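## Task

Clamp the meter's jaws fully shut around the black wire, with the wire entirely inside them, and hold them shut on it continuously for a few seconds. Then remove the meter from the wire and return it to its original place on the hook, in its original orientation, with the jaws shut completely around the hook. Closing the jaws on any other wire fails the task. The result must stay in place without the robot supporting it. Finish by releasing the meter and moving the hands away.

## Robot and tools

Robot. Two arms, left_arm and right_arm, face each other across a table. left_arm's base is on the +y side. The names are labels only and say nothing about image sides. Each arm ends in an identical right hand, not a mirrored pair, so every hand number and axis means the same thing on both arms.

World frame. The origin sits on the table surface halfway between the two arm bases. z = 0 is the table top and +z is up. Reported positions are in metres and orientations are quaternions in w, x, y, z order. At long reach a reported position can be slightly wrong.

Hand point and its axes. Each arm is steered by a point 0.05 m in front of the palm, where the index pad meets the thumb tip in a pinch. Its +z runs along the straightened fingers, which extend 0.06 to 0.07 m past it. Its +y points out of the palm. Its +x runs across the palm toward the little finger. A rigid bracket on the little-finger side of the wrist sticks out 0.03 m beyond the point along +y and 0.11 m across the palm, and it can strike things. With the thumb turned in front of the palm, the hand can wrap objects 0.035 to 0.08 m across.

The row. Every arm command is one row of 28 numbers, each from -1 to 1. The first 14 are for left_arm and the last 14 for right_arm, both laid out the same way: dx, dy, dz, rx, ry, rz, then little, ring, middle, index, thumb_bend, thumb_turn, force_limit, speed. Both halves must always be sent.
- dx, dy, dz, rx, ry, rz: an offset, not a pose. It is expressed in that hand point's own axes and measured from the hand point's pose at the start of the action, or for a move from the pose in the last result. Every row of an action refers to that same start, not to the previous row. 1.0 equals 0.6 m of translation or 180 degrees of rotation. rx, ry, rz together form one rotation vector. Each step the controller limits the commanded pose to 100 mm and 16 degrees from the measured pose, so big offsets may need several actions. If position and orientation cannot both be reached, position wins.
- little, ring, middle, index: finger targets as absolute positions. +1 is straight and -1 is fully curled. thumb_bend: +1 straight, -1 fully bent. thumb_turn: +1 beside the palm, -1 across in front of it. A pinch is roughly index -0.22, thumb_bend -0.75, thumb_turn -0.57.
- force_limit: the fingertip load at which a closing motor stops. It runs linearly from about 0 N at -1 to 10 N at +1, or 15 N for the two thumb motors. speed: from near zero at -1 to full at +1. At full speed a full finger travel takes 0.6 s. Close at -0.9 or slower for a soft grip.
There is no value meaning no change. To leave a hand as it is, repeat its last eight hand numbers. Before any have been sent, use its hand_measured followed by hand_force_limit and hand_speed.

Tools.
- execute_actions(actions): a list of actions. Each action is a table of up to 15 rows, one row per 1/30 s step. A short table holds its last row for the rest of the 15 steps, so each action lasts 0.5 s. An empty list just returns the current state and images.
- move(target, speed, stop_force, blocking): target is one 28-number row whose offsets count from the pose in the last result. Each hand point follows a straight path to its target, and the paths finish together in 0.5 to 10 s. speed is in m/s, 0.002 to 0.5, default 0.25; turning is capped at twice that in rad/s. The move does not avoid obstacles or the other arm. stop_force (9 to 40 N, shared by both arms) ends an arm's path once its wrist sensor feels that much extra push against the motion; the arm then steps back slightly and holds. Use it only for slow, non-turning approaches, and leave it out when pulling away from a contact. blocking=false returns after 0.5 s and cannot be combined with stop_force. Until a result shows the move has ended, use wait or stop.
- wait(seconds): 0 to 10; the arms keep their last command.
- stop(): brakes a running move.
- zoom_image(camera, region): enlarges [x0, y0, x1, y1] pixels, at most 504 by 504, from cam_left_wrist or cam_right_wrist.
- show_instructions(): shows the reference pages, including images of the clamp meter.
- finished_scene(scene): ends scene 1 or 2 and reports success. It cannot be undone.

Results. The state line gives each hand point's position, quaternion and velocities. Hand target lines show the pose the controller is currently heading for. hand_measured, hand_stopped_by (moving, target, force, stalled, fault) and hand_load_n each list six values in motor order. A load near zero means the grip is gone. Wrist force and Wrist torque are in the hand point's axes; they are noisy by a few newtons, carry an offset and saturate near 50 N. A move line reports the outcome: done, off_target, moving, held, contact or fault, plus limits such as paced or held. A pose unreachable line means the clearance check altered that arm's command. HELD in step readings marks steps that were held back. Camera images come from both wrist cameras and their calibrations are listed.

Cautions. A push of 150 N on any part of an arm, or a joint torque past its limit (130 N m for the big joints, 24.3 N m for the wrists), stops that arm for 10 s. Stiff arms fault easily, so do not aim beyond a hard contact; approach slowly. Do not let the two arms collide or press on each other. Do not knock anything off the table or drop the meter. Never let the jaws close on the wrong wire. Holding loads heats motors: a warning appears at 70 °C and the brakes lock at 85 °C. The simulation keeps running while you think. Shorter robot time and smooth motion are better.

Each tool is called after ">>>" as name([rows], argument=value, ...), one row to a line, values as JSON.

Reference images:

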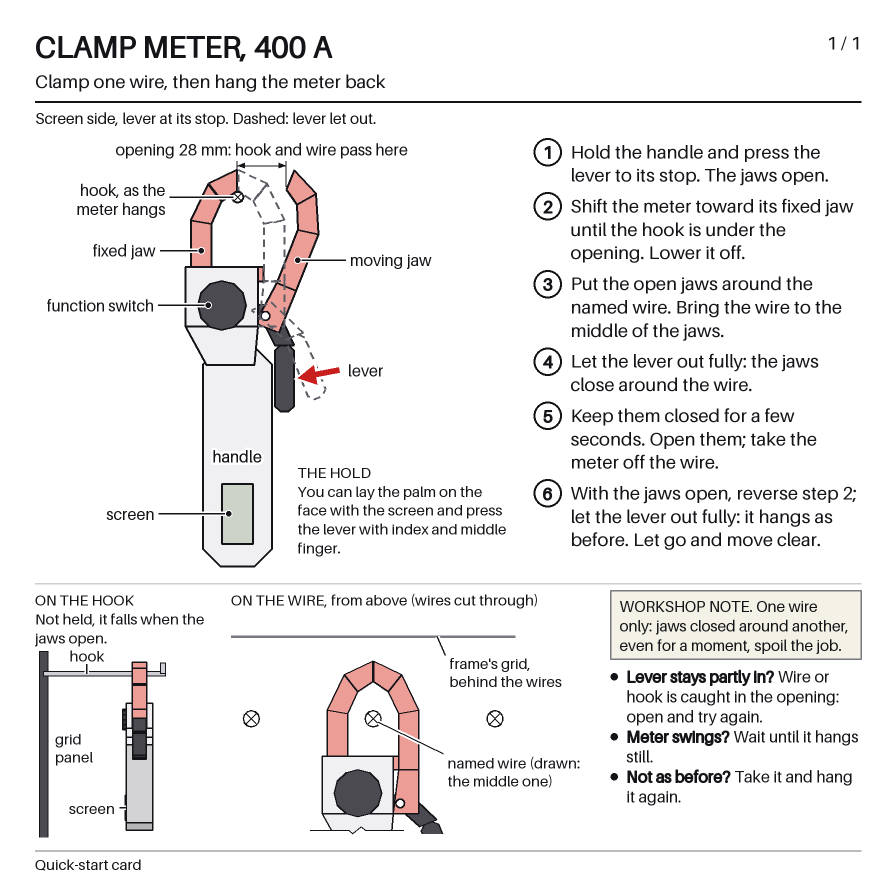

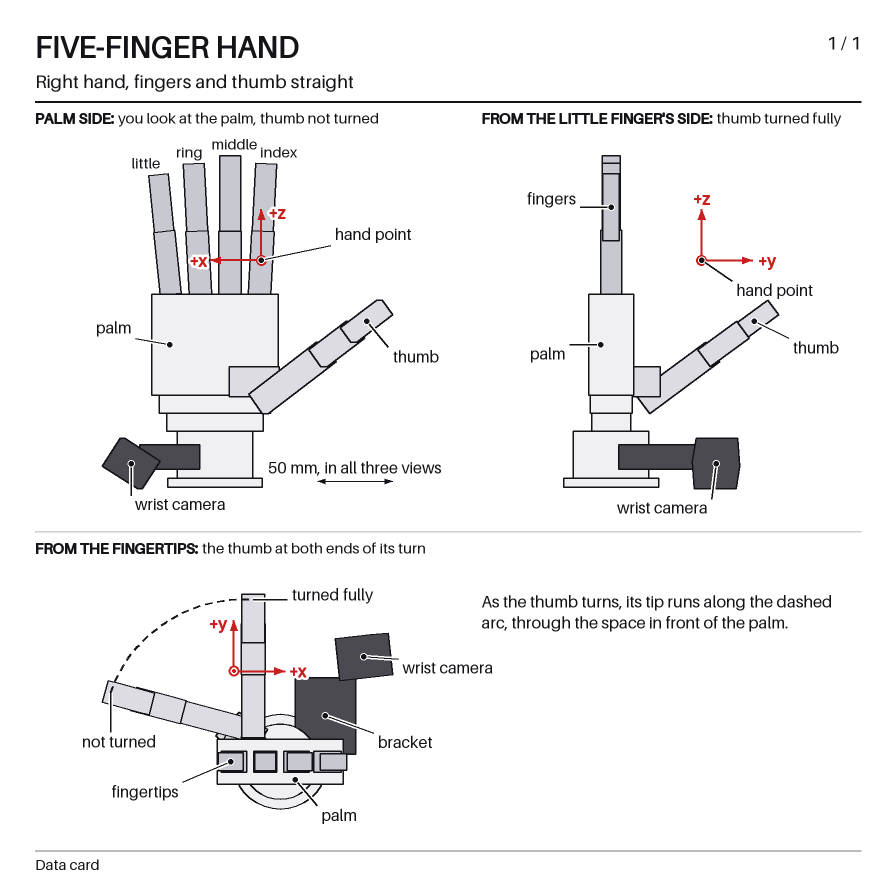

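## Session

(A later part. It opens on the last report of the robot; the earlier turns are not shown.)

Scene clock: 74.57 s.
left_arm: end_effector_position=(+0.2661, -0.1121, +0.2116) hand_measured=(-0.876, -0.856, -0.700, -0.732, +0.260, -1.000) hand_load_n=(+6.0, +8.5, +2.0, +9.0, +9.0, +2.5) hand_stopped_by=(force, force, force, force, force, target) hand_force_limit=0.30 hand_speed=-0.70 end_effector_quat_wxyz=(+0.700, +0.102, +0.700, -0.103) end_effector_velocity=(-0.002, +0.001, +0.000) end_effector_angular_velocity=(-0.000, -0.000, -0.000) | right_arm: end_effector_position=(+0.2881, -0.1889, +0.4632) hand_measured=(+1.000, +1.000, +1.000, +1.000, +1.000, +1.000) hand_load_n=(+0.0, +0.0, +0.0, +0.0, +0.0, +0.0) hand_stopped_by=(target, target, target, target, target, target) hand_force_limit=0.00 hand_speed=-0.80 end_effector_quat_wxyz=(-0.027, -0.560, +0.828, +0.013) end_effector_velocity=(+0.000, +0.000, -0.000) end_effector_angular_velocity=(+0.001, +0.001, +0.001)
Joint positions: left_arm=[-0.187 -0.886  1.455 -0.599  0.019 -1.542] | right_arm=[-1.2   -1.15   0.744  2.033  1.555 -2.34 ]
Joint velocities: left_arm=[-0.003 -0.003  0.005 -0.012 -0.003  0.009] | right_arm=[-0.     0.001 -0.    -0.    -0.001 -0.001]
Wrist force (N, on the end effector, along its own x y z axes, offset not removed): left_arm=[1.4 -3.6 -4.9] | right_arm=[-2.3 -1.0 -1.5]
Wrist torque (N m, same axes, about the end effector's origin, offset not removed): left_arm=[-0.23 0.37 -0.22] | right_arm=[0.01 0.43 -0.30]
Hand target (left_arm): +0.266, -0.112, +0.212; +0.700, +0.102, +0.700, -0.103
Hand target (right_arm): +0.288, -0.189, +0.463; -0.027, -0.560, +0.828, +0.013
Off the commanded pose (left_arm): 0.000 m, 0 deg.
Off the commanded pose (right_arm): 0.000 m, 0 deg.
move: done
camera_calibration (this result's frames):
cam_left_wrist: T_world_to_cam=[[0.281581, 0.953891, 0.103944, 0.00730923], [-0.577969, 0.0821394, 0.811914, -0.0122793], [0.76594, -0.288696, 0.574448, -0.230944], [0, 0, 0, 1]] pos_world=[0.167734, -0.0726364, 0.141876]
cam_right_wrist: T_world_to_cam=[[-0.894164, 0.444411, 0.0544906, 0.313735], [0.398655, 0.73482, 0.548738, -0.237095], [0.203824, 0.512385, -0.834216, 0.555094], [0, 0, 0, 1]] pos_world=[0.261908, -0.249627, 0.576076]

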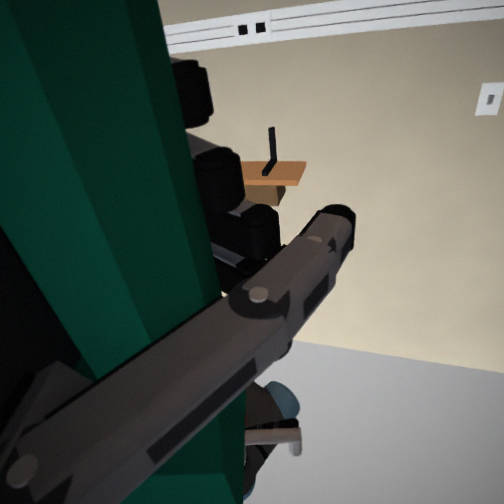

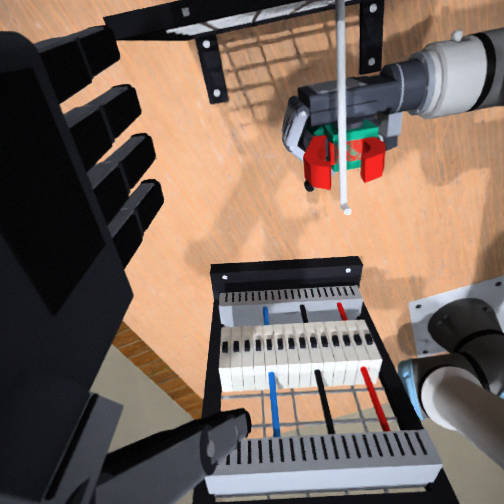

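>>> move(target=[0.060,0,0,0,0,0,-1,-1,-0.85,-0.85,-1,-1,0.3,-0.7, 0,0,0,0,0,0,1,1,1,1,1,1,0,-0.8], speed=0.05)

>>> zoom_image(camera="cam_right_wrist", region=[210, 50, 420, 230])

Scene clock: 75.90 s.
left_arm: end_effector_position=(+0.2660, -0.1121, +0.1758) hand_measured=(-0.876, -0.856, -0.700, -0.732, +0.260, -1.000) hand_load_n=(+6.0, +8.5, +2.0, +9.0, +9.0, +2.5) hand_stopped_by=(force, force, force, force, force, target) hand_force_limit=0.30 hand_speed=-0.70 end_effector_quat_wxyz=(+0.700, +0.102, +0.700, -0.103) end_effector_velocity=(+0.000, +0.000, -0.002) end_effector_angular_velocity=(+0.003, -0.001, +0.001) | right_arm: end_effector_position=(+0.2881, -0.1889, +0.4632) hand_measured=(+1.000, +1.000, +1.000, +1.000, +1.000, +1.000) hand_load_n=(+0.0, +0.0, +0.0, +0.0, +0.0, +0.0) hand_stopped_by=(target, target, target, target, target, target) hand_force_limit=0.00 hand_speed=-0.80 end_effector_quat_wxyz=(-0.027, -0.560, +0.828, +0.013) end_effector_velocity=(-0.000, -0.000, +0.000) end_effector_angular_velocity=(+0.000, -0.001, -0.001)
Joint positions: left_arm=[-0.187 -0.833  1.467 -0.637  0.019 -1.568] | right_arm=[-1.2   -1.15   0.744  2.033  1.555 -2.34 ]
Joint velocities: left_arm=[ 0.     0.001  0.004 -0.011 -0.     0.009] | right_arm=[-0.    -0.001 -0.    -0.     0.     0.   ]
Wrist force (N, on the end effector, along its own x y z axes, offset not removed): left_arm=[0.9 2.4 -1.8] | right_arm=[0.2 0.2 -0.3]
Wrist torque (N m, same axes, about the end effector's origin, offset not removed): left_arm=[0.40 0.38 0.03] | right_arm=[-0.10 0.00 0.11]
Hand target (left_arm): +0.266, -0.112, +0.176; +0.700, +0.102, +0.700, -0.103
Hand target (right_arm): +0.288, -0.189, +0.463; -0.027, -0.560, +0.828, +0.013
Off the commanded pose (left_arm): 0.000 m, 0 deg.
Off the commanded pose (right_arm): 0.000 m, 0 deg.
move: done
camera_calibration (this result's frames):
cam_left_wrist: T_world_to_cam=[[0.281682, 0.953886, 0.103713, 0.0111027], [-0.577527, 0.0822328, 0.81222, 0.016583], [0.766237, -0.288684, 0.574058, -0.21041], [0, 0, 0, 1]] pos_world=[0.167673, -0.0726964, 0.106167]
cam_right_wrist: T_world_to_cam=[[-0.894164, 0.444411, 0.0544903, 0.313735], [0.398655, 0.73482, 0.548738, -0.237094], [0.203825, 0.512385, -0.834217, 0.555094], [0, 0, 0, 1]] pos_world=[0.261908, -0.249627, 0.576076]

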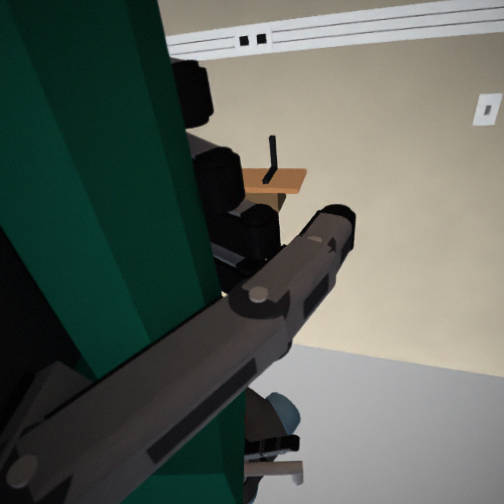

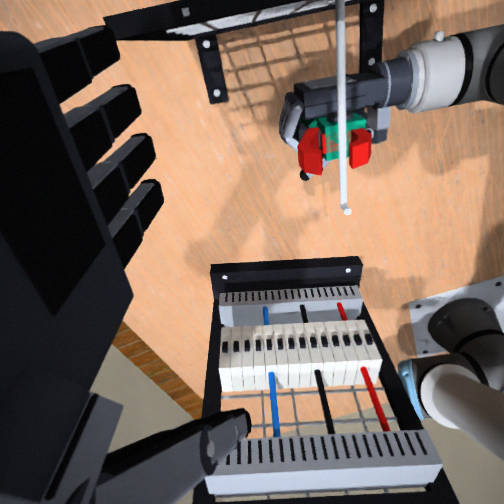

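Region (210, 50, 420, 230) of cam_right_wrist's 504x504 image, scaled by 2.400, with more detail than that image has; it fills the top 432 rows of this view, and the rest is white.

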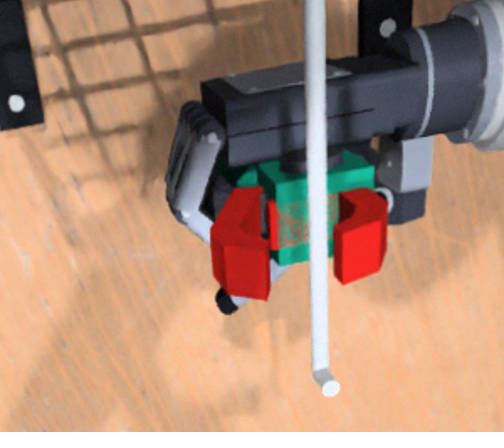

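>>> move(target=[-0.0570,0.2779,0.0113,0.1017,0,0,-1,-1,-0.85,-0.85,-1,-1,0.3,-0.7, 0,0,0,0,0,0,1,1,1,1,1,1,0,-0.8], speed=0.15)

Scene clock: 81.23 s.
left_arm: end_effector_position=(+0.3206, +0.0455, +0.2094) hand_measured=(-0.876, -0.856, -0.700, -0.732, +0.260, -1.000) hand_load_n=(+6.0, +8.5, +2.0, +9.0, +9.0, +2.5) hand_stopped_by=(force, force, force, force, force, target) hand_force_limit=0.30 hand_speed=-0.70 end_effector_quat_wxyz=(+0.674, +0.212, +0.675, -0.212) end_effector_velocity=(+0.001, +0.003, -0.000) end_effector_angular_velocity=(-0.003, -0.010, -0.008) | right_arm: end_effector_position=(+0.2881, -0.1889, +0.4632) hand_measured=(+1.000, +1.000, +1.000, +1.000, +1.000, +1.000) hand_load_n=(+0.0, +0.0, +0.0, +0.0, +0.0, +0.0) hand_stopped_by=(target, target, target, target, target, target) hand_force_limit=0.00 hand_speed=-0.80 end_effector_quat_wxyz=(-0.027, -0.560, +0.828, +0.013) end_effector_velocity=(+0.001, -0.000, -0.000) end_effector_angular_velocity=(+0.000, +0.001, -0.001)
Joint positions: left_arm=[-0.172 -1.333  2.191 -0.855  0.353 -1.576] | right_arm=[-1.2   -1.15   0.744  2.033  1.555 -2.34 ]
Joint velocities: left_arm=[ 0.002 -0.008  0.022 -0.042  0.009  0.03 ] | right_arm=[-0.001  0.001 -0.    -0.    -0.     0.   ]
Wrist force (N, on the end effector, along its own x y z axes, offset not removed): left_arm=[-0.3 -2.8 -0.6] | right_arm=[0.3 -1.3 -2.0]
Wrist torque (N m, same axes, about the end effector's origin, offset not removed): left_arm=[-0.66 0.23 -0.24] | right_arm=[-0.11 0.21 -0.10]
Hand target (left_arm): +0.321, +0.046, +0.209; +0.674, +0.212, +0.675, -0.213
Hand target (right_arm): +0.288, -0.189, +0.463; -0.027, -0.560, +0.828, +0.013
Off the commanded pose (left_arm): 0.001 m, 0 deg.
Off the commanded pose (right_arm): 0.000 m, 0 deg.
move: done
camera_calibration (this result's frames):
cam_left_wrist: T_world_to_cam=[[0.566468, 0.817553, 0.103546, -0.243199], [-0.521694, 0.2585, 0.813027, -0.0181819], [0.637926, -0.514573, 0.572944, -0.174365], [0, 0, 0, 1]] pos_world=[0.239511, 0.113804, 0.139866]
cam_right_wrist: T_world_to_cam=[[-0.894164, 0.444411, 0.0544904, 0.313735], [0.398655, 0.73482, 0.548738, -0.237094], [0.203824, 0.512385, -0.834217, 0.555094], [0, 0, 0, 1]] pos_world=[0.261908, -0.249627, 0.576076]

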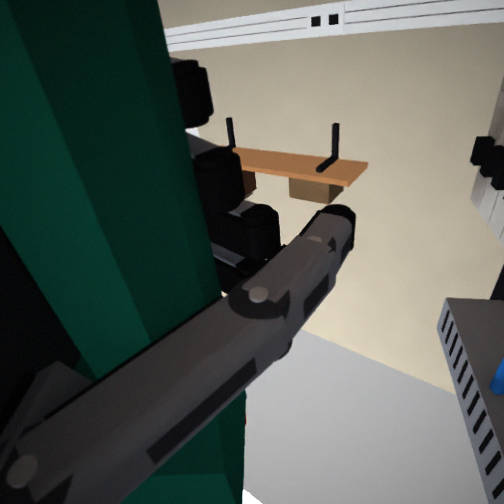

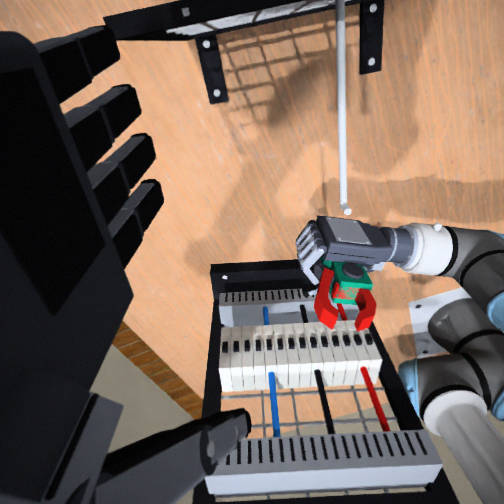

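>>> execute_actions(actions=[])

Scene clock: 82.60 s.
left_arm: end_effector_position=(+0.3207, +0.0458, +0.2094) hand_measured=(-0.876, -0.856, -0.700, -0.732, +0.260, -1.000) hand_load_n=(+6.0, +8.5, +2.0, +9.0, +9.0, +2.5) hand_stopped_by=(force, force, force, force, force, target) hand_force_limit=0.30 hand_speed=-0.70 end_effector_quat_wxyz=(+0.674, +0.212, +0.675, -0.213) end_effector_velocity=(-0.000, -0.000, +0.000) end_effector_angular_velocity=(-0.001, +0.000, -0.000) | right_arm: end_effector_position=(+0.2881, -0.1889, +0.4632) hand_measured=(+1.000, +1.000, +1.000, +1.000, +1.000, +1.000) hand_load_n=(+0.0, +0.0, +0.0, +0.0, +0.0, +0.0) hand_stopped_by=(target, target, target, target, target, target) hand_force_limit=0.00 hand_speed=-0.80 end_effector_quat_wxyz=(-0.027, -0.560, +0.828, +0.013) end_effector_velocity=(-0.000, +0.000, +0.000) end_effector_angular_velocity=(+0.000, -0.002, +0.001)
Joint positions: left_arm=[-0.172 -1.333  2.193 -0.859  0.354 -1.572] | right_arm=[-1.2   -1.15   0.744  2.033  1.555 -2.34 ]
Joint velocities: left_arm=[ 0.    -0.    -0.001  0.     0.     0.   ] | right_arm=[ 0.001 -0.    -0.    -0.001  0.    -0.   ]
Wrist force (N, on the end effector, along its own x y z axes, offset not removed): left_arm=[3.3 -0.7 -0.8] | right_arm=[2.3 -1.4 0.9]
Wrist torque (N m, same axes, about the end effector's origin, offset not removed): left_arm=[0.00 -0.03 0.12] | right_arm=[-0.44 -0.40 0.11]
Hand target (left_arm): +0.321, +0.046, +0.209; +0.674, +0.212, +0.675, -0.213
Hand target (right_arm): +0.288, -0.189, +0.463; -0.027, -0.560, +0.828, +0.013
Off the commanded pose (left_arm): 0.001 m, 0 deg.
Off the commanded pose (right_arm): 0.000 m, 0 deg.
camera_calibration (this result's frames):
cam_left_wrist: T_world_to_cam=[[0.567035, 0.817141, 0.103695, -0.243631], [-0.522335, 0.259376, 0.812336, -0.0179454], [0.636897, -0.514786, 0.573896, -0.174174], [0, 0, 0, 1]] pos_world=[0.239705, 0.114073, 0.139799]
cam_right_wrist: T_world_to_cam=[[-0.894164, 0.444411, 0.0544906, 0.313735], [0.398655, 0.73482, 0.548738, -0.237094], [0.203824, 0.512385, -0.834217, 0.555094], [0, 0, 0, 1]] pos_world=[0.261908, -0.249627, 0.576076]

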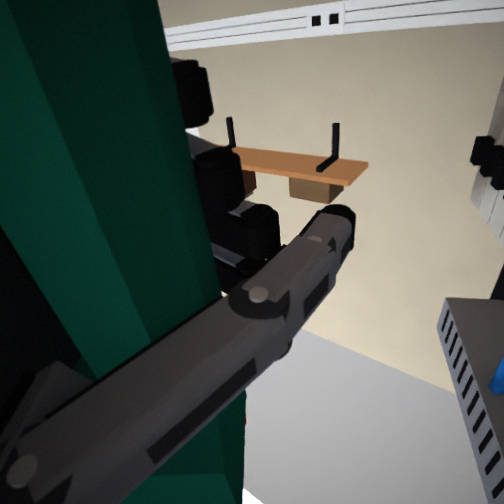

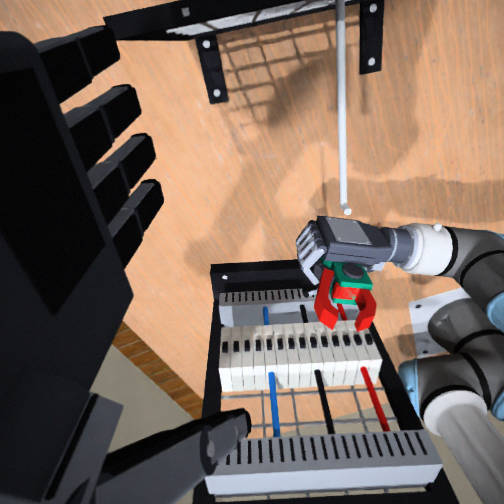

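>>> move(target=[-0.1333, 0, 0, -0.0510, -0.0510, -0.4981, -1, -1, -0.85, -0.85, -1, -1, 0.3, -0.7, 0, 0, 0, 0, 0, 0, 1, 1, 1, 1, 1, 1, 0, -0.8], speed=0.25)

Scene clock: 89.90 s.
left_arm: end_effector_position=(+0.3207, +0.0459, +0.2894) hand_measured=(-0.876, -0.856, -0.700, -0.732, +0.260, -1.000) hand_load_n=(+6.0, +8.5, +2.0, +9.0, +9.0, +2.5) hand_stopped_by=(force, force, force, force, force, target) hand_force_limit=0.30 hand_speed=-0.70 end_effector_quat_wxyz=(+0.390, -0.388, +0.589, -0.592) end_effector_velocity=(+0.000, -0.000, +0.000) end_effector_angular_velocity=(+0.008, +0.027, -0.005) | right_arm: end_effector_position=(+0.2881, -0.1889, +0.4632) hand_measured=(+1.000, +1.000, +1.000, +1.000, +1.000, +1.000) hand_load_n=(+0.0, +0.0, +0.0, +0.0, +0.0, +0.0) hand_stopped_by=(target, target, target, target, target, target) hand_force_limit=0.00 hand_speed=-0.80 end_effector_quat_wxyz=(-0.027, -0.560, +0.828, +0.013) end_effector_velocity=(+0.001, -0.000, -0.000) end_effector_angular_velocity=(-0.001, +0.002, -0.002)
Joint positions: left_arm=[-0.164 -1.547  1.911 -0.4    0.157 -3.106] | right_arm=[-1.2   -1.15   0.744  2.033  1.555 -2.34 ]
Joint velocities: left_arm=[ 0.005  0.034 -0.057  0.206  0.009 -0.184] | right_arm=[-0.002  0.001  0.     0.001 -0.     0.   ]
Wrist force (N, on the end effector, along its own x y z axes, offset not removed): left_arm=[-3.4 -0.1 -2.5] | right_arm=[-3.4 0.0 0.2]
Wrist torque (N m, same axes, about the end effector's origin, offset not removed): left_arm=[-0.27 0.74 -0.25] | right_arm=[0.04 0.60 -0.12]
Hand target (left_arm): +0.321, +0.046, +0.289; +0.389, -0.389, +0.590, -0.591
Hand target (right_arm): +0.288, -0.189, +0.463; -0.027, -0.560, +0.828, +0.013
Off the commanded pose (left_arm): 0.000 m, 0 deg.
Off the commanded pose (right_arm): 0.000 m, 0 deg.
move: done
camera_calibration (this result's frames):
cam_left_wrist: T_world_to_cam=[[0.0431847, 0.0948799, -0.994552, 0.266905], [-0.210241, 0.974052, 0.0837952, -0.00501747], [0.976695, 0.205477, 0.0620118, -0.213831], [0, 0, 0, 1]] pos_world=[0.196266, 0.0235007, 0.279131]
cam_right_wrist: T_world_to_cam=[[-0.894164, 0.444411, 0.0544905, 0.313735], [0.398655, 0.73482, 0.548738, -0.237095], [0.203824, 0.512385, -0.834217, 0.555094], [0, 0, 0, 1]] pos_world=[0.261908, -0.249627, 0.576076]

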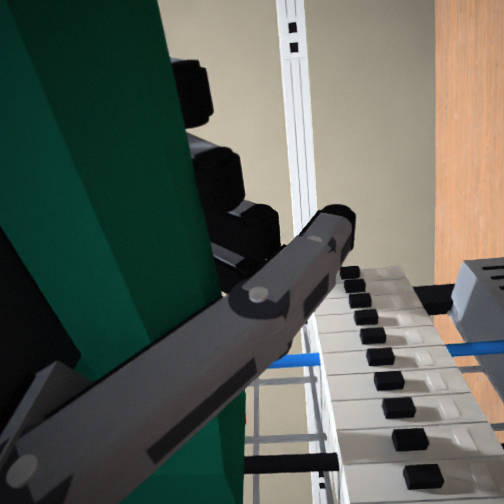

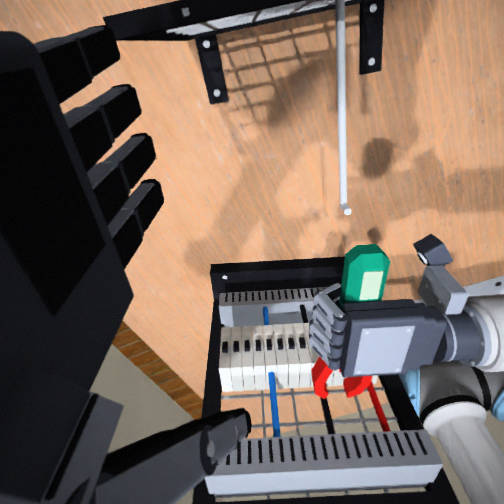

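>>> zoom_image(camera="cam_left_wrist", region=[220, 324, 400, 504])

>>> zoom_image(camera="cam_right_wrist", region=[250, 320, 420, 460])

Region (220, 324, 400, 504) of cam_left_wrist's 504x504 image, scaled by 2.800, with more detail than that image has.

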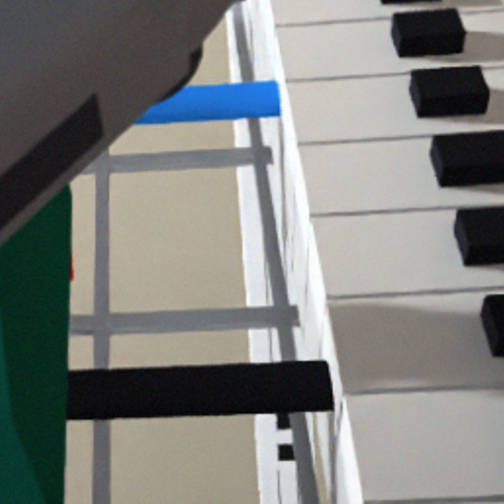

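Region (250, 320, 420, 460) of cam_right_wrist's 504x504 image, scaled by 2.965, with more detail than that image has; it fills the top 415 rows of this view, and the rest is white.

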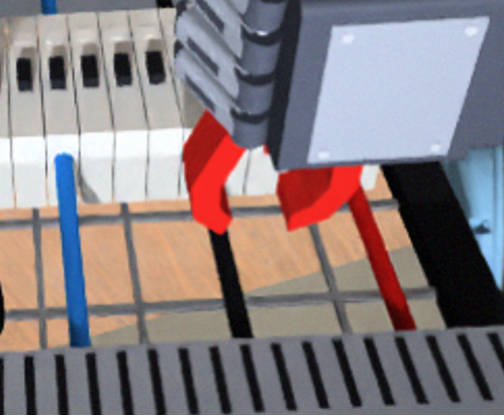

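>>> zoom_image(camera="cam_right_wrist", region=[300, 350, 390, 440])

Region (300, 350, 390, 440) of cam_right_wrist's 504x504 image, scaled by 5.600, with more detail than that image has.

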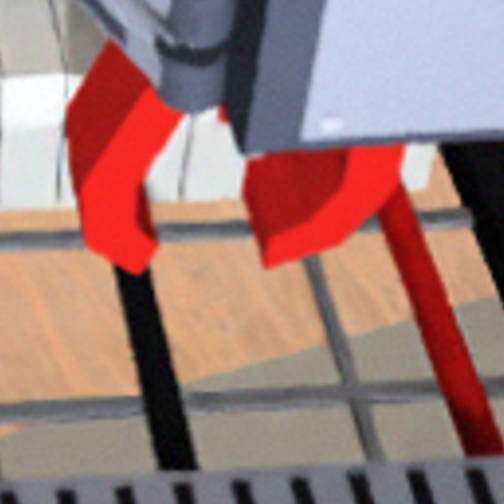

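>>> move(target=[-0.05, 0, 0.0167, 0, 0, 0, -1, -1, -0.85, -0.85, -1, -1, 0.3, -0.7, 0, 0, 0, 0, 0, 0, 1, 1, 1, 1, 1, 1, 0, -0.8], speed=0.06)

>>> zoom_image(camera="cam_right_wrist", region=[290, 360, 380, 450])

Scene clock: 94.10 s.
left_arm: end_effector_position=(+0.3415, +0.0693, +0.2893) hand_measured=(-0.876, -0.856, -0.700, -0.732, +0.260, -1.000) hand_load_n=(+6.0, +8.5, +2.0, +9.0, +9.0, +2.5) hand_stopped_by=(force, force, force, force, force, target) hand_force_limit=0.30 hand_speed=-0.70 end_effector_quat_wxyz=(+0.390, -0.388, +0.589, -0.592) end_effector_velocity=(+0.002, +0.002, -0.000) end_effector_angular_velocity=(+0.001, -0.001, -0.000) | right_arm: end_effector_position=(+0.2881, -0.1889, +0.4632) hand_measured=(+1.000, +1.000, +1.000, +1.000, +1.000, +1.000) hand_load_n=(+0.0, +0.0, +0.0, +0.0, +0.0, +0.0) hand_stopped_by=(target, target, target, target, target, target) hand_force_limit=0.00 hand_speed=-0.80 end_effector_quat_wxyz=(-0.027, -0.560, +0.828, +0.013) end_effector_velocity=(-0.000, +0.000, -0.000) end_effector_angular_velocity=(-0.000, +0.000, +0.001)
Joint positions: left_arm=[-0.123 -1.597  1.961 -0.391  0.198 -3.115] | right_arm=[-1.2   -1.15   0.744  2.033  1.555 -2.34 ]
Joint velocities: left_arm=[ 0.003 -0.005  0.007 -0.007  0.004  0.006] | right_arm=[ 0.001  0.001 -0.    -0.     0.    -0.   ]
Wrist force (N, on the end effector, along its own x y z axes, offset not removed): left_arm=[0.7 2.9 -2.0] | right_arm=[0.8 -0.4 -2.9]
Wrist torque (N m, same axes, about the end effector's origin, offset not removed): left_arm=[0.47 0.07 0.26] | right_arm=[-0.06 0.13 0.07]
Hand target (left_arm): +0.342, +0.070, +0.289; +0.390, -0.388, +0.589, -0.592
Hand target (right_arm): +0.288, -0.189, +0.463; -0.027, -0.560, +0.828, +0.013
Off the commanded pose (left_arm): 0.000 m, 0 deg.
Off the commanded pose (right_arm): 0.000 m, 0 deg.
move: done
camera_calibration (this result's frames):
cam_left_wrist: T_world_to_cam=[[0.042864, 0.0949831, -0.994556, 0.263843], [-0.210243, 0.974037, 0.0839623, -0.0234654], [0.976709, 0.2055, 0.0617207, -0.238953], [0, 0, 0, 1]] pos_world=[0.217145, 0.0469004, 0.279125]
cam_right_wrist: T_world_to_cam=[[-0.894164, 0.444411, 0.0544903, 0.313735], [0.398655, 0.73482, 0.548738, -0.237094], [0.203825, 0.512385, -0.834217, 0.555094], [0, 0, 0, 1]] pos_world=[0.261908, -0.249627, 0.576076]

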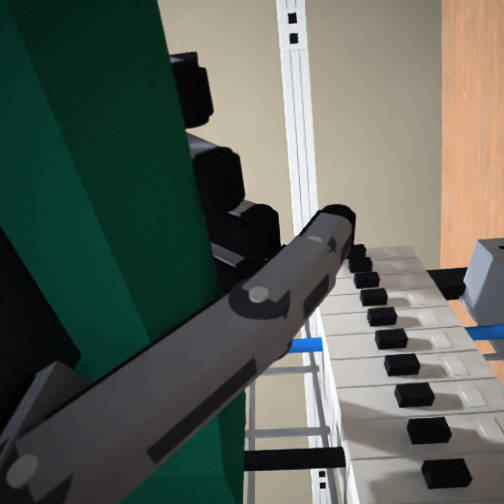

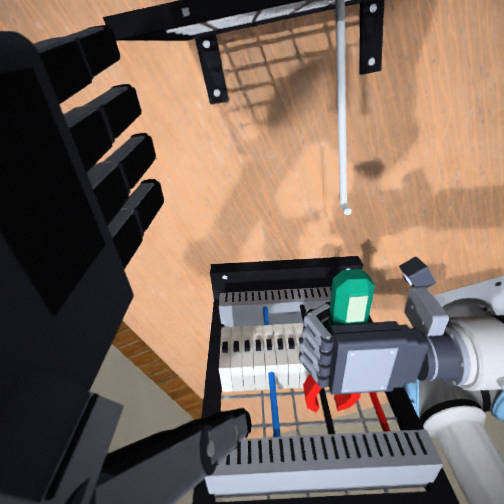

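Region (290, 360, 380, 450) of cam_right_wrist's 504x504 image, scaled by 5.600, with more detail than that image has.

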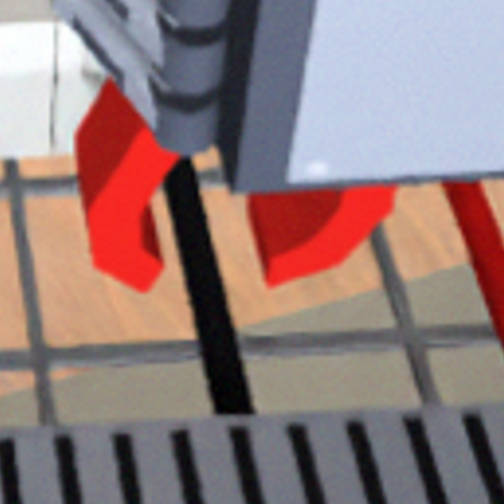

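>>> zoom_image(camera="cam_left_wrist", region=[220, 324, 400, 504])

Region (220, 324, 400, 504) of cam_left_wrist's 504x504 image, scaled by 2.800, with more detail than that image has.

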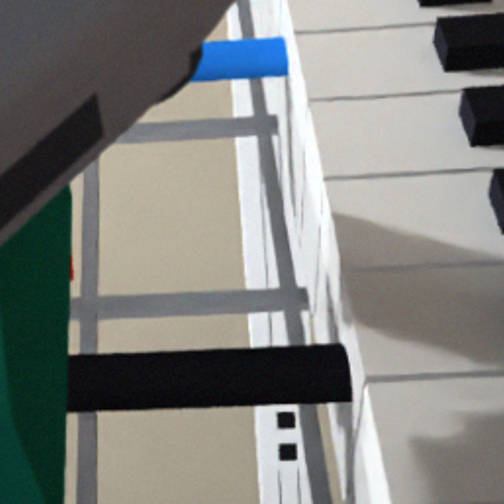

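>>> move(target=[-0.0417, 0, 0, 0, 0, 0, -1, -1, -0.85, -0.85, -1, -1, 0.3, -0.7, 0, 0, 0, 0, 0, 0, 1, 1, 1, 1, 1, 1, 0, -0.8], speed=0.05)

>>> zoom_image(camera="cam_right_wrist", region=[290, 360, 380, 450])

Scene clock: 96.47 s.
left_arm: end_effector_position=(+0.3513, +0.0921, +0.2892) hand_measured=(-0.876, -0.856, -0.700, -0.732, +0.260, -1.000) hand_load_n=(+6.0, +8.5, +2.0, +9.0, +9.0, +2.5) hand_stopped_by=(force, force, force, force, force, target) hand_force_limit=0.30 hand_speed=-0.70 end_effector_quat_wxyz=(+0.390, -0.388, +0.589, -0.592) end_effector_velocity=(+0.001, +0.002, -0.000) end_effector_angular_velocity=(+0.003, -0.001, +0.000) | right_arm: end_effector_position=(+0.2881, -0.1889, +0.4632) hand_measured=(+1.000, +1.000, +1.000, +1.000, +1.000, +1.000) hand_load_n=(+0.0, +0.0, +0.0, +0.0, +0.0, +0.0) hand_stopped_by=(target, target, target, target, target, target) hand_force_limit=0.00 hand_speed=-0.80 end_effector_quat_wxyz=(-0.027, -0.560, +0.828, +0.013) end_effector_velocity=(-0.000, +0.000, +0.000) end_effector_angular_velocity=(-0.000, -0.001, -0.000)
Joint positions: left_arm=[-0.108 -1.65   2.011 -0.386  0.213 -3.118] | right_arm=[-1.2   -1.15   0.744  2.033  1.555 -2.34 ]
Joint velocities: left_arm=[ 0.001 -0.005  0.005 -0.     0.001  0.003] | right_arm=[ 0.001 -0.001  0.    -0.     0.     0.002]
Wrist force (N, on the end effector, along its own x y z axes, offset not removed): left_arm=[-4.1 -0.5 -0.4] | right_arm=[0.6 5.0 1.1]
Wrist torque (N m, same axes, about the end effector's origin, offset not removed): left_arm=[-0.44 0.56 -0.33] | right_arm=[0.63 -0.21 0.11]
Hand target (left_arm): +0.351, +0.092, +0.289; +0.390, -0.388, +0.589, -0.592
Hand target (right_arm): +0.288, -0.189, +0.463; -0.027, -0.560, +0.828, +0.013
Off the commanded pose (left_arm): 0.000 m, 0 deg.
Off the commanded pose (right_arm): 0.000 m, 0 deg.
move: done
camera_calibration (this result's frames):
cam_left_wrist: T_world_to_cam=[[0.0427372, 0.0949483, -0.994564, 0.26123], [-0.210253, 0.974036, 0.0839538, -0.0435753], [0.976713, 0.205522, 0.0615907, -0.25318], [0, 0, 0, 1]] pos_world=[0.226958, 0.0696745, 0.279061]
cam_right_wrist: T_world_to_cam=[[-0.894164, 0.444411, 0.0544906, 0.313735], [0.398655, 0.73482, 0.548738, -0.237094], [0.203824, 0.512385, -0.834217, 0.555094], [0, 0, 0, 1]] pos_world=[0.261908, -0.249627, 0.576076]

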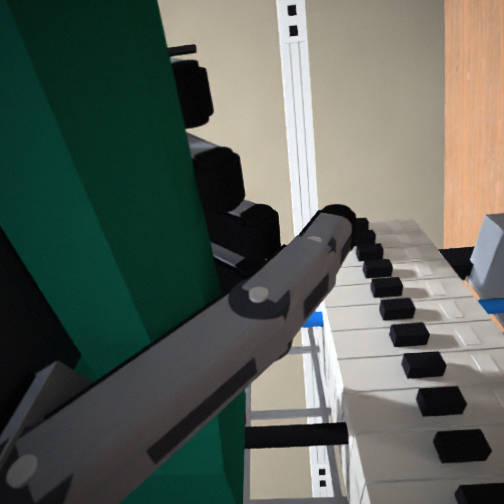

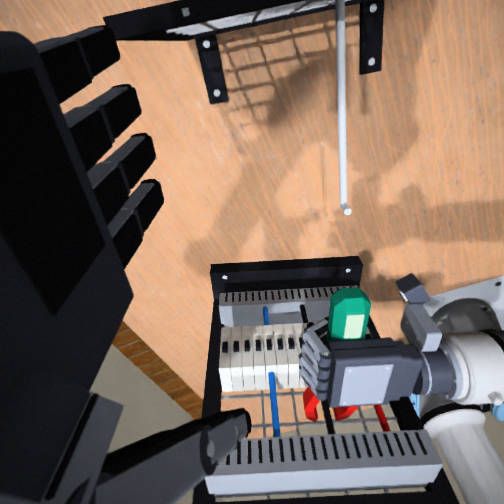

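Region (290, 360, 380, 450) of cam_right_wrist's 504x504 image, scaled by 5.600, with more detail than that image has.

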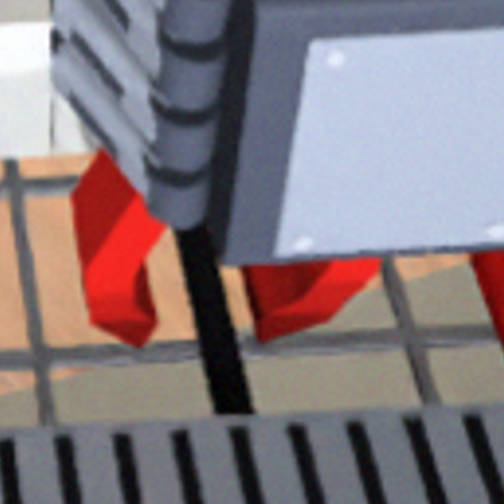

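>>> zoom_image(camera="cam_left_wrist", region=[220, 300, 400, 480])

Region (220, 300, 400, 480) of cam_left_wrist's 504x504 image, scaled by 2.800, with more detail than that image has.

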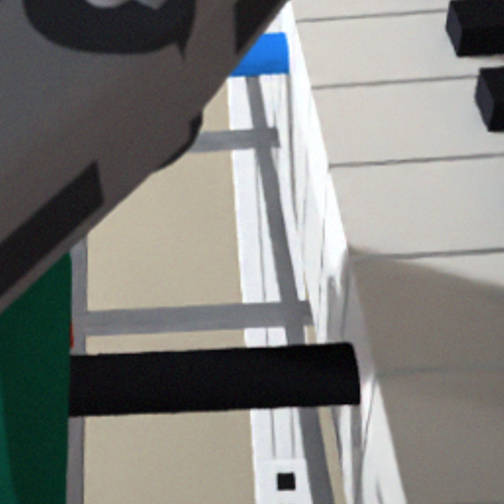

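>>> move(target=[-0.0233, 0, 0.0217, 0, 0, 0, -1, -1, -0.85, -0.85, -1, -1, 0.3, -0.7, 0, 0, 0, 0, 0, 0, 1, 1, 1, 1, 1, 1, 0, -0.8], speed=0.04)

>>> zoom_image(camera="cam_right_wrist", region=[280, 360, 370, 450])

Scene clock: 97.83 s.
left_arm: end_effector_position=(+0.3686, +0.0997, +0.2892) hand_measured=(-0.876, -0.856, -0.700, -0.732, +0.260, -1.000) hand_load_n=(+6.0, +8.5, +2.0, +9.0, +9.0, +2.5) hand_stopped_by=(force, force, force, force, force, target) hand_force_limit=0.30 hand_speed=-0.70 end_effector_quat_wxyz=(+0.390, -0.388, +0.589, -0.592) end_effector_velocity=(+0.002, +0.001, +0.001) end_effector_angular_velocity=(-0.001, +0.000, -0.001) | right_arm: end_effector_position=(+0.2881, -0.1889, +0.4632) hand_measured=(+1.000, +1.000, +1.000, +1.000, +1.000, +1.000) hand_load_n=(+0.0, +0.0, +0.0, +0.0, +0.0, +0.0) hand_stopped_by=(target, target, target, target, target, target) hand_force_limit=0.00 hand_speed=-0.80 end_effector_quat_wxyz=(-0.027, -0.560, +0.828, +0.013) end_effector_velocity=(-0.000, -0.000, +0.001) end_effector_angular_velocity=(+0.000, -0.001, -0.001)
Joint positions: left_arm=[-0.061 -1.659  2.018 -0.38   0.26  -3.123] | right_arm=[-1.2   -1.15   0.744  2.033  1.555 -2.34 ]
Joint velocities: left_arm=[ 0.007 -0.002  0.001  0.002  0.008 -0.001] | right_arm=[-0.001 -0.001 -0.     0.    -0.    -0.   ]
Wrist force (N, on the end effector, along its own x y z axes, offset not removed): left_arm=[-0.3 -3.4 -2.3] | right_arm=[2.1 -2.1 1.5]
Wrist torque (N m, same axes, about the end effector's origin, offset not removed): left_arm=[-0.58 0.32 -0.43] | right_arm=[-0.41 -0.34 0.22]
Hand target (left_arm): +0.369, +0.100, +0.289; +0.390, -0.388, +0.589, -0.592
Hand target (right_arm): +0.288, -0.189, +0.463; -0.027, -0.560, +0.828, +0.013
Off the commanded pose (left_arm): 0.000 m, 0 deg.
Off the commanded pose (right_arm): 0.000 m, 0 deg.
move: done
camera_calibration (this result's frames):
cam_left_wrist: T_world_to_cam=[[0.042591, 0.0949726, -0.994568, 0.25982], [-0.210271, 0.974027, 0.0840066, -0.0473723], [0.976715, 0.205551, 0.0614548, -0.27154], [0, 0, 0, 1]] pos_world=[0.24419, 0.0772814, 0.279076]
cam_right_wrist: T_world_to_cam=[[-0.894164, 0.444411, 0.0544906, 0.313735], [0.398655, 0.73482, 0.548738, -0.237094], [0.203824, 0.512385, -0.834217, 0.555094], [0, 0, 0, 1]] pos_world=[0.261908, -0.249627, 0.576076]

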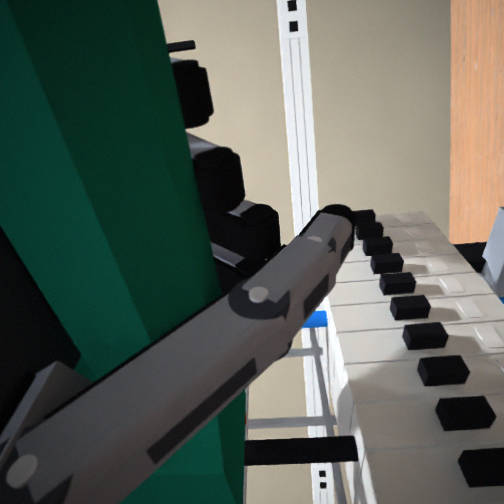

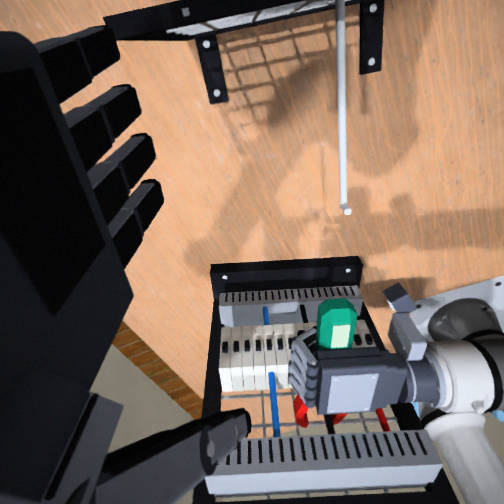

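Region (280, 360, 370, 450) of cam_right_wrist's 504x504 image, scaled by 5.600, with more detail than that image has.

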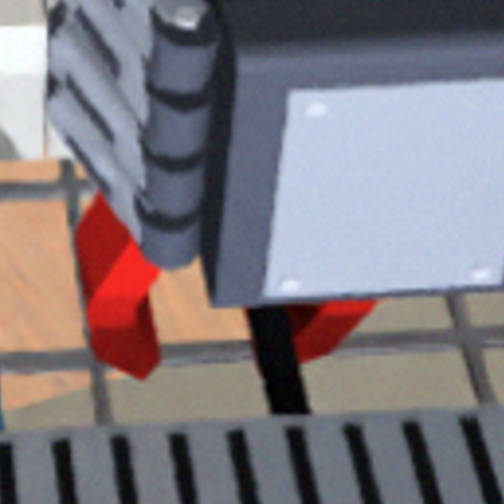

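>>> execute_actions([
  [[0,0,0,0,0,0,-1,-1,0.2,0.4,-1,-1,0.3,-0.4,0,0,0,0,0,0,1,1,1,1,1,1,0,-0.8]],
  [[0,0,0,0,0,0,-1,-1,0.2,0.4,-1,-1,0.3,-0.4,0,0,0,0,0,0,1,1,1,1,1,1,0,-0.8]],
  [[0,0,0,0,0,0,-1,-1,0.2,0.4,-1,-1,0.3,-0.4,0,0,0,0,0,0,1,1,1,1,1,1,0,-0.8]],
])

>>> zoom_image(camera="cam_right_wrist", region=[260, 340, 380, 450])

Scene clock: 99.93 s.
left_arm: end_effector_position=(+0.3686, +0.0997, +0.2892) hand_measured=(-0.876, -0.856, +0.200, +0.400, +0.260, -1.000) hand_load_n=(+4.5, +7.5, +0.0, +0.0, +8.5, +3.5) hand_stopped_by=(force, force, target, target, force, target) hand_force_limit=0.30 hand_speed=-0.40 end_effector_quat_wxyz=(+0.390, -0.388, +0.589, -0.592) end_effector_velocity=(-0.000, +0.000, -0.000) end_effector_angular_velocity=(+0.000, -0.000, -0.000) | right_arm: end_effector_position=(+0.2881, -0.1889, +0.4632) hand_measured=(+1.000, +1.000, +1.000, +1.000, +1.000, +1.000) hand_load_n=(+0.0, +0.0, +0.0, +0.0, +0.0, +0.0) hand_stopped_by=(target, target, target, target, target, target) hand_force_limit=0.00 hand_speed=-0.80 end_effector_quat_wxyz=(-0.027, -0.560, +0.828, +0.013) end_effector_velocity=(-0.000, -0.000, +0.000) end_effector_angular_velocity=(-0.000, +0.001, +0.000)
Joint positions: left_arm=[-0.061 -1.659  2.018 -0.38   0.26  -3.123] | right_arm=[-1.2   -1.15   0.744  2.033  1.555 -2.34 ]
Joint velocities: left_arm=[-0.    -0.     0.001  0.    -0.    -0.   ] | right_arm=[-0.    -0.    -0.     0.001 -0.    -0.   ]
Wrist force (N, on the end effector, along its own x y z axes, offset not removed): left_arm=[-1.5 -0.2 -1.2] | right_arm=[2.1 -1.3 -1.4]
Wrist torque (N m, same axes, about the end effector's origin, offset not removed): left_arm=[-0.23 0.47 -0.14] | right_arm=[-0.28 -0.26 0.03]
Hand target (left_arm): +0.369, +0.100, +0.289; +0.390, -0.388, +0.589, -0.592
Hand target (right_arm): +0.288, -0.189, +0.463; -0.027, -0.560, +0.828, +0.013
Off the commanded pose (left_arm): 0.000 m, 0 deg.
Off the commanded pose (right_arm): 0.000 m, 0 deg.
Step readings (end_effector_position; steps 1 to 15: 1st action; 16 to 30: 2nd action; 31 to 45: 3rd action):
0: left_arm (+0.3688, +0.0998, +0.2892) | right_arm (+0.2881, -0.1889, +0.4632)
1: left_arm (+0.3688, +0.0998, +0.2892) | right_arm (+0.2881, -0.1889, +0.4632)
2: left_arm (+0.3688, +0.0998, +0.2892) | right_arm (+0.2881, -0.1889, +0.4632)
4: left_arm (+0.3688, +0.0998, +0.2892) | right_arm (+0.2881, -0.1889, +0.4632)
8: left_arm (+0.3688, +0.0998, +0.2892) | right_arm (+0.2881, -0.1889, +0.4632)
15: left_arm (+0.3686, +0.0998, +0.2892) | right_arm (+0.2881, -0.1889, +0.4632)
16: left_arm (+0.3686, +0.0997, +0.2892) | right_arm (+0.2881, -0.1889, +0.4632)
17: left_arm (+0.3686, +0.0997, +0.2892) | right_arm (+0.2881, -0.1889, +0.4632)
19: left_arm (+0.3686, +0.0997, +0.2892) | right_arm (+0.2881, -0.1889, +0.4632)
23: left_arm (+0.3686, +0.0997, +0.2892) | right_arm (+0.2881, -0.1889, +0.4632)
30: left_arm (+0.3686, +0.0997, +0.2892) | right_arm (+0.2881, -0.1889, +0.4632)
31: left_arm (+0.3686, +0.0997, +0.2892) | right_arm (+0.2881, -0.1889, +0.4632)
32: left_arm (+0.3686, +0.0997, +0.2892) | right_arm (+0.2881, -0.1889, +0.4632)
34: left_arm (+0.3686, +0.0997, +0.2892) | right_arm (+0.2881, -0.1889, +0.4632)
38: left_arm (+0.3686, +0.0997, +0.2892) | right_arm (+0.2881, -0.1889, +0.4632)
45: end_effector_position above
camera_calibration (this result's frames):
cam_left_wrist: T_world_to_cam=[[0.0425688, 0.0949423, -0.994572, 0.259831], [-0.21036, 0.974011, 0.0839758, -0.0473652], [0.976697, 0.205644, 0.0614346, -0.271592], [0, 0, 0, 1]] pos_world=[0.244238, 0.0773164, 0.279083]
cam_right_wrist: T_world_to_cam=[[-0.894164, 0.444411, 0.0544905, 0.313735], [0.398655, 0.73482, 0.548738, -0.237094], [0.203824, 0.512385, -0.834217, 0.555094], [0, 0, 0, 1]] pos_world=[0.261908, -0.249627, 0.576076]

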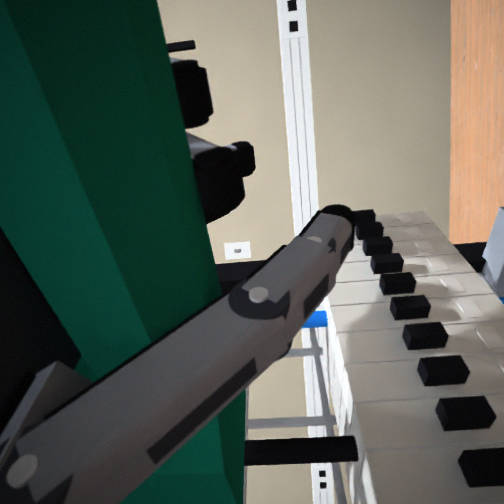

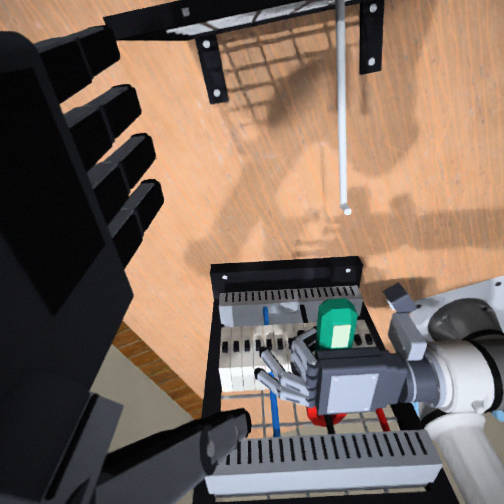

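Region (260, 340, 380, 450) of cam_right_wrist's 504x504 image, scaled by 4.200, with more detail than that image has; it fills the top 462 rows of this view, and the rest is white.

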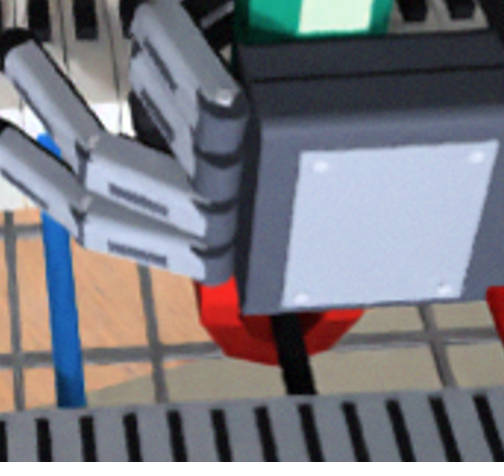

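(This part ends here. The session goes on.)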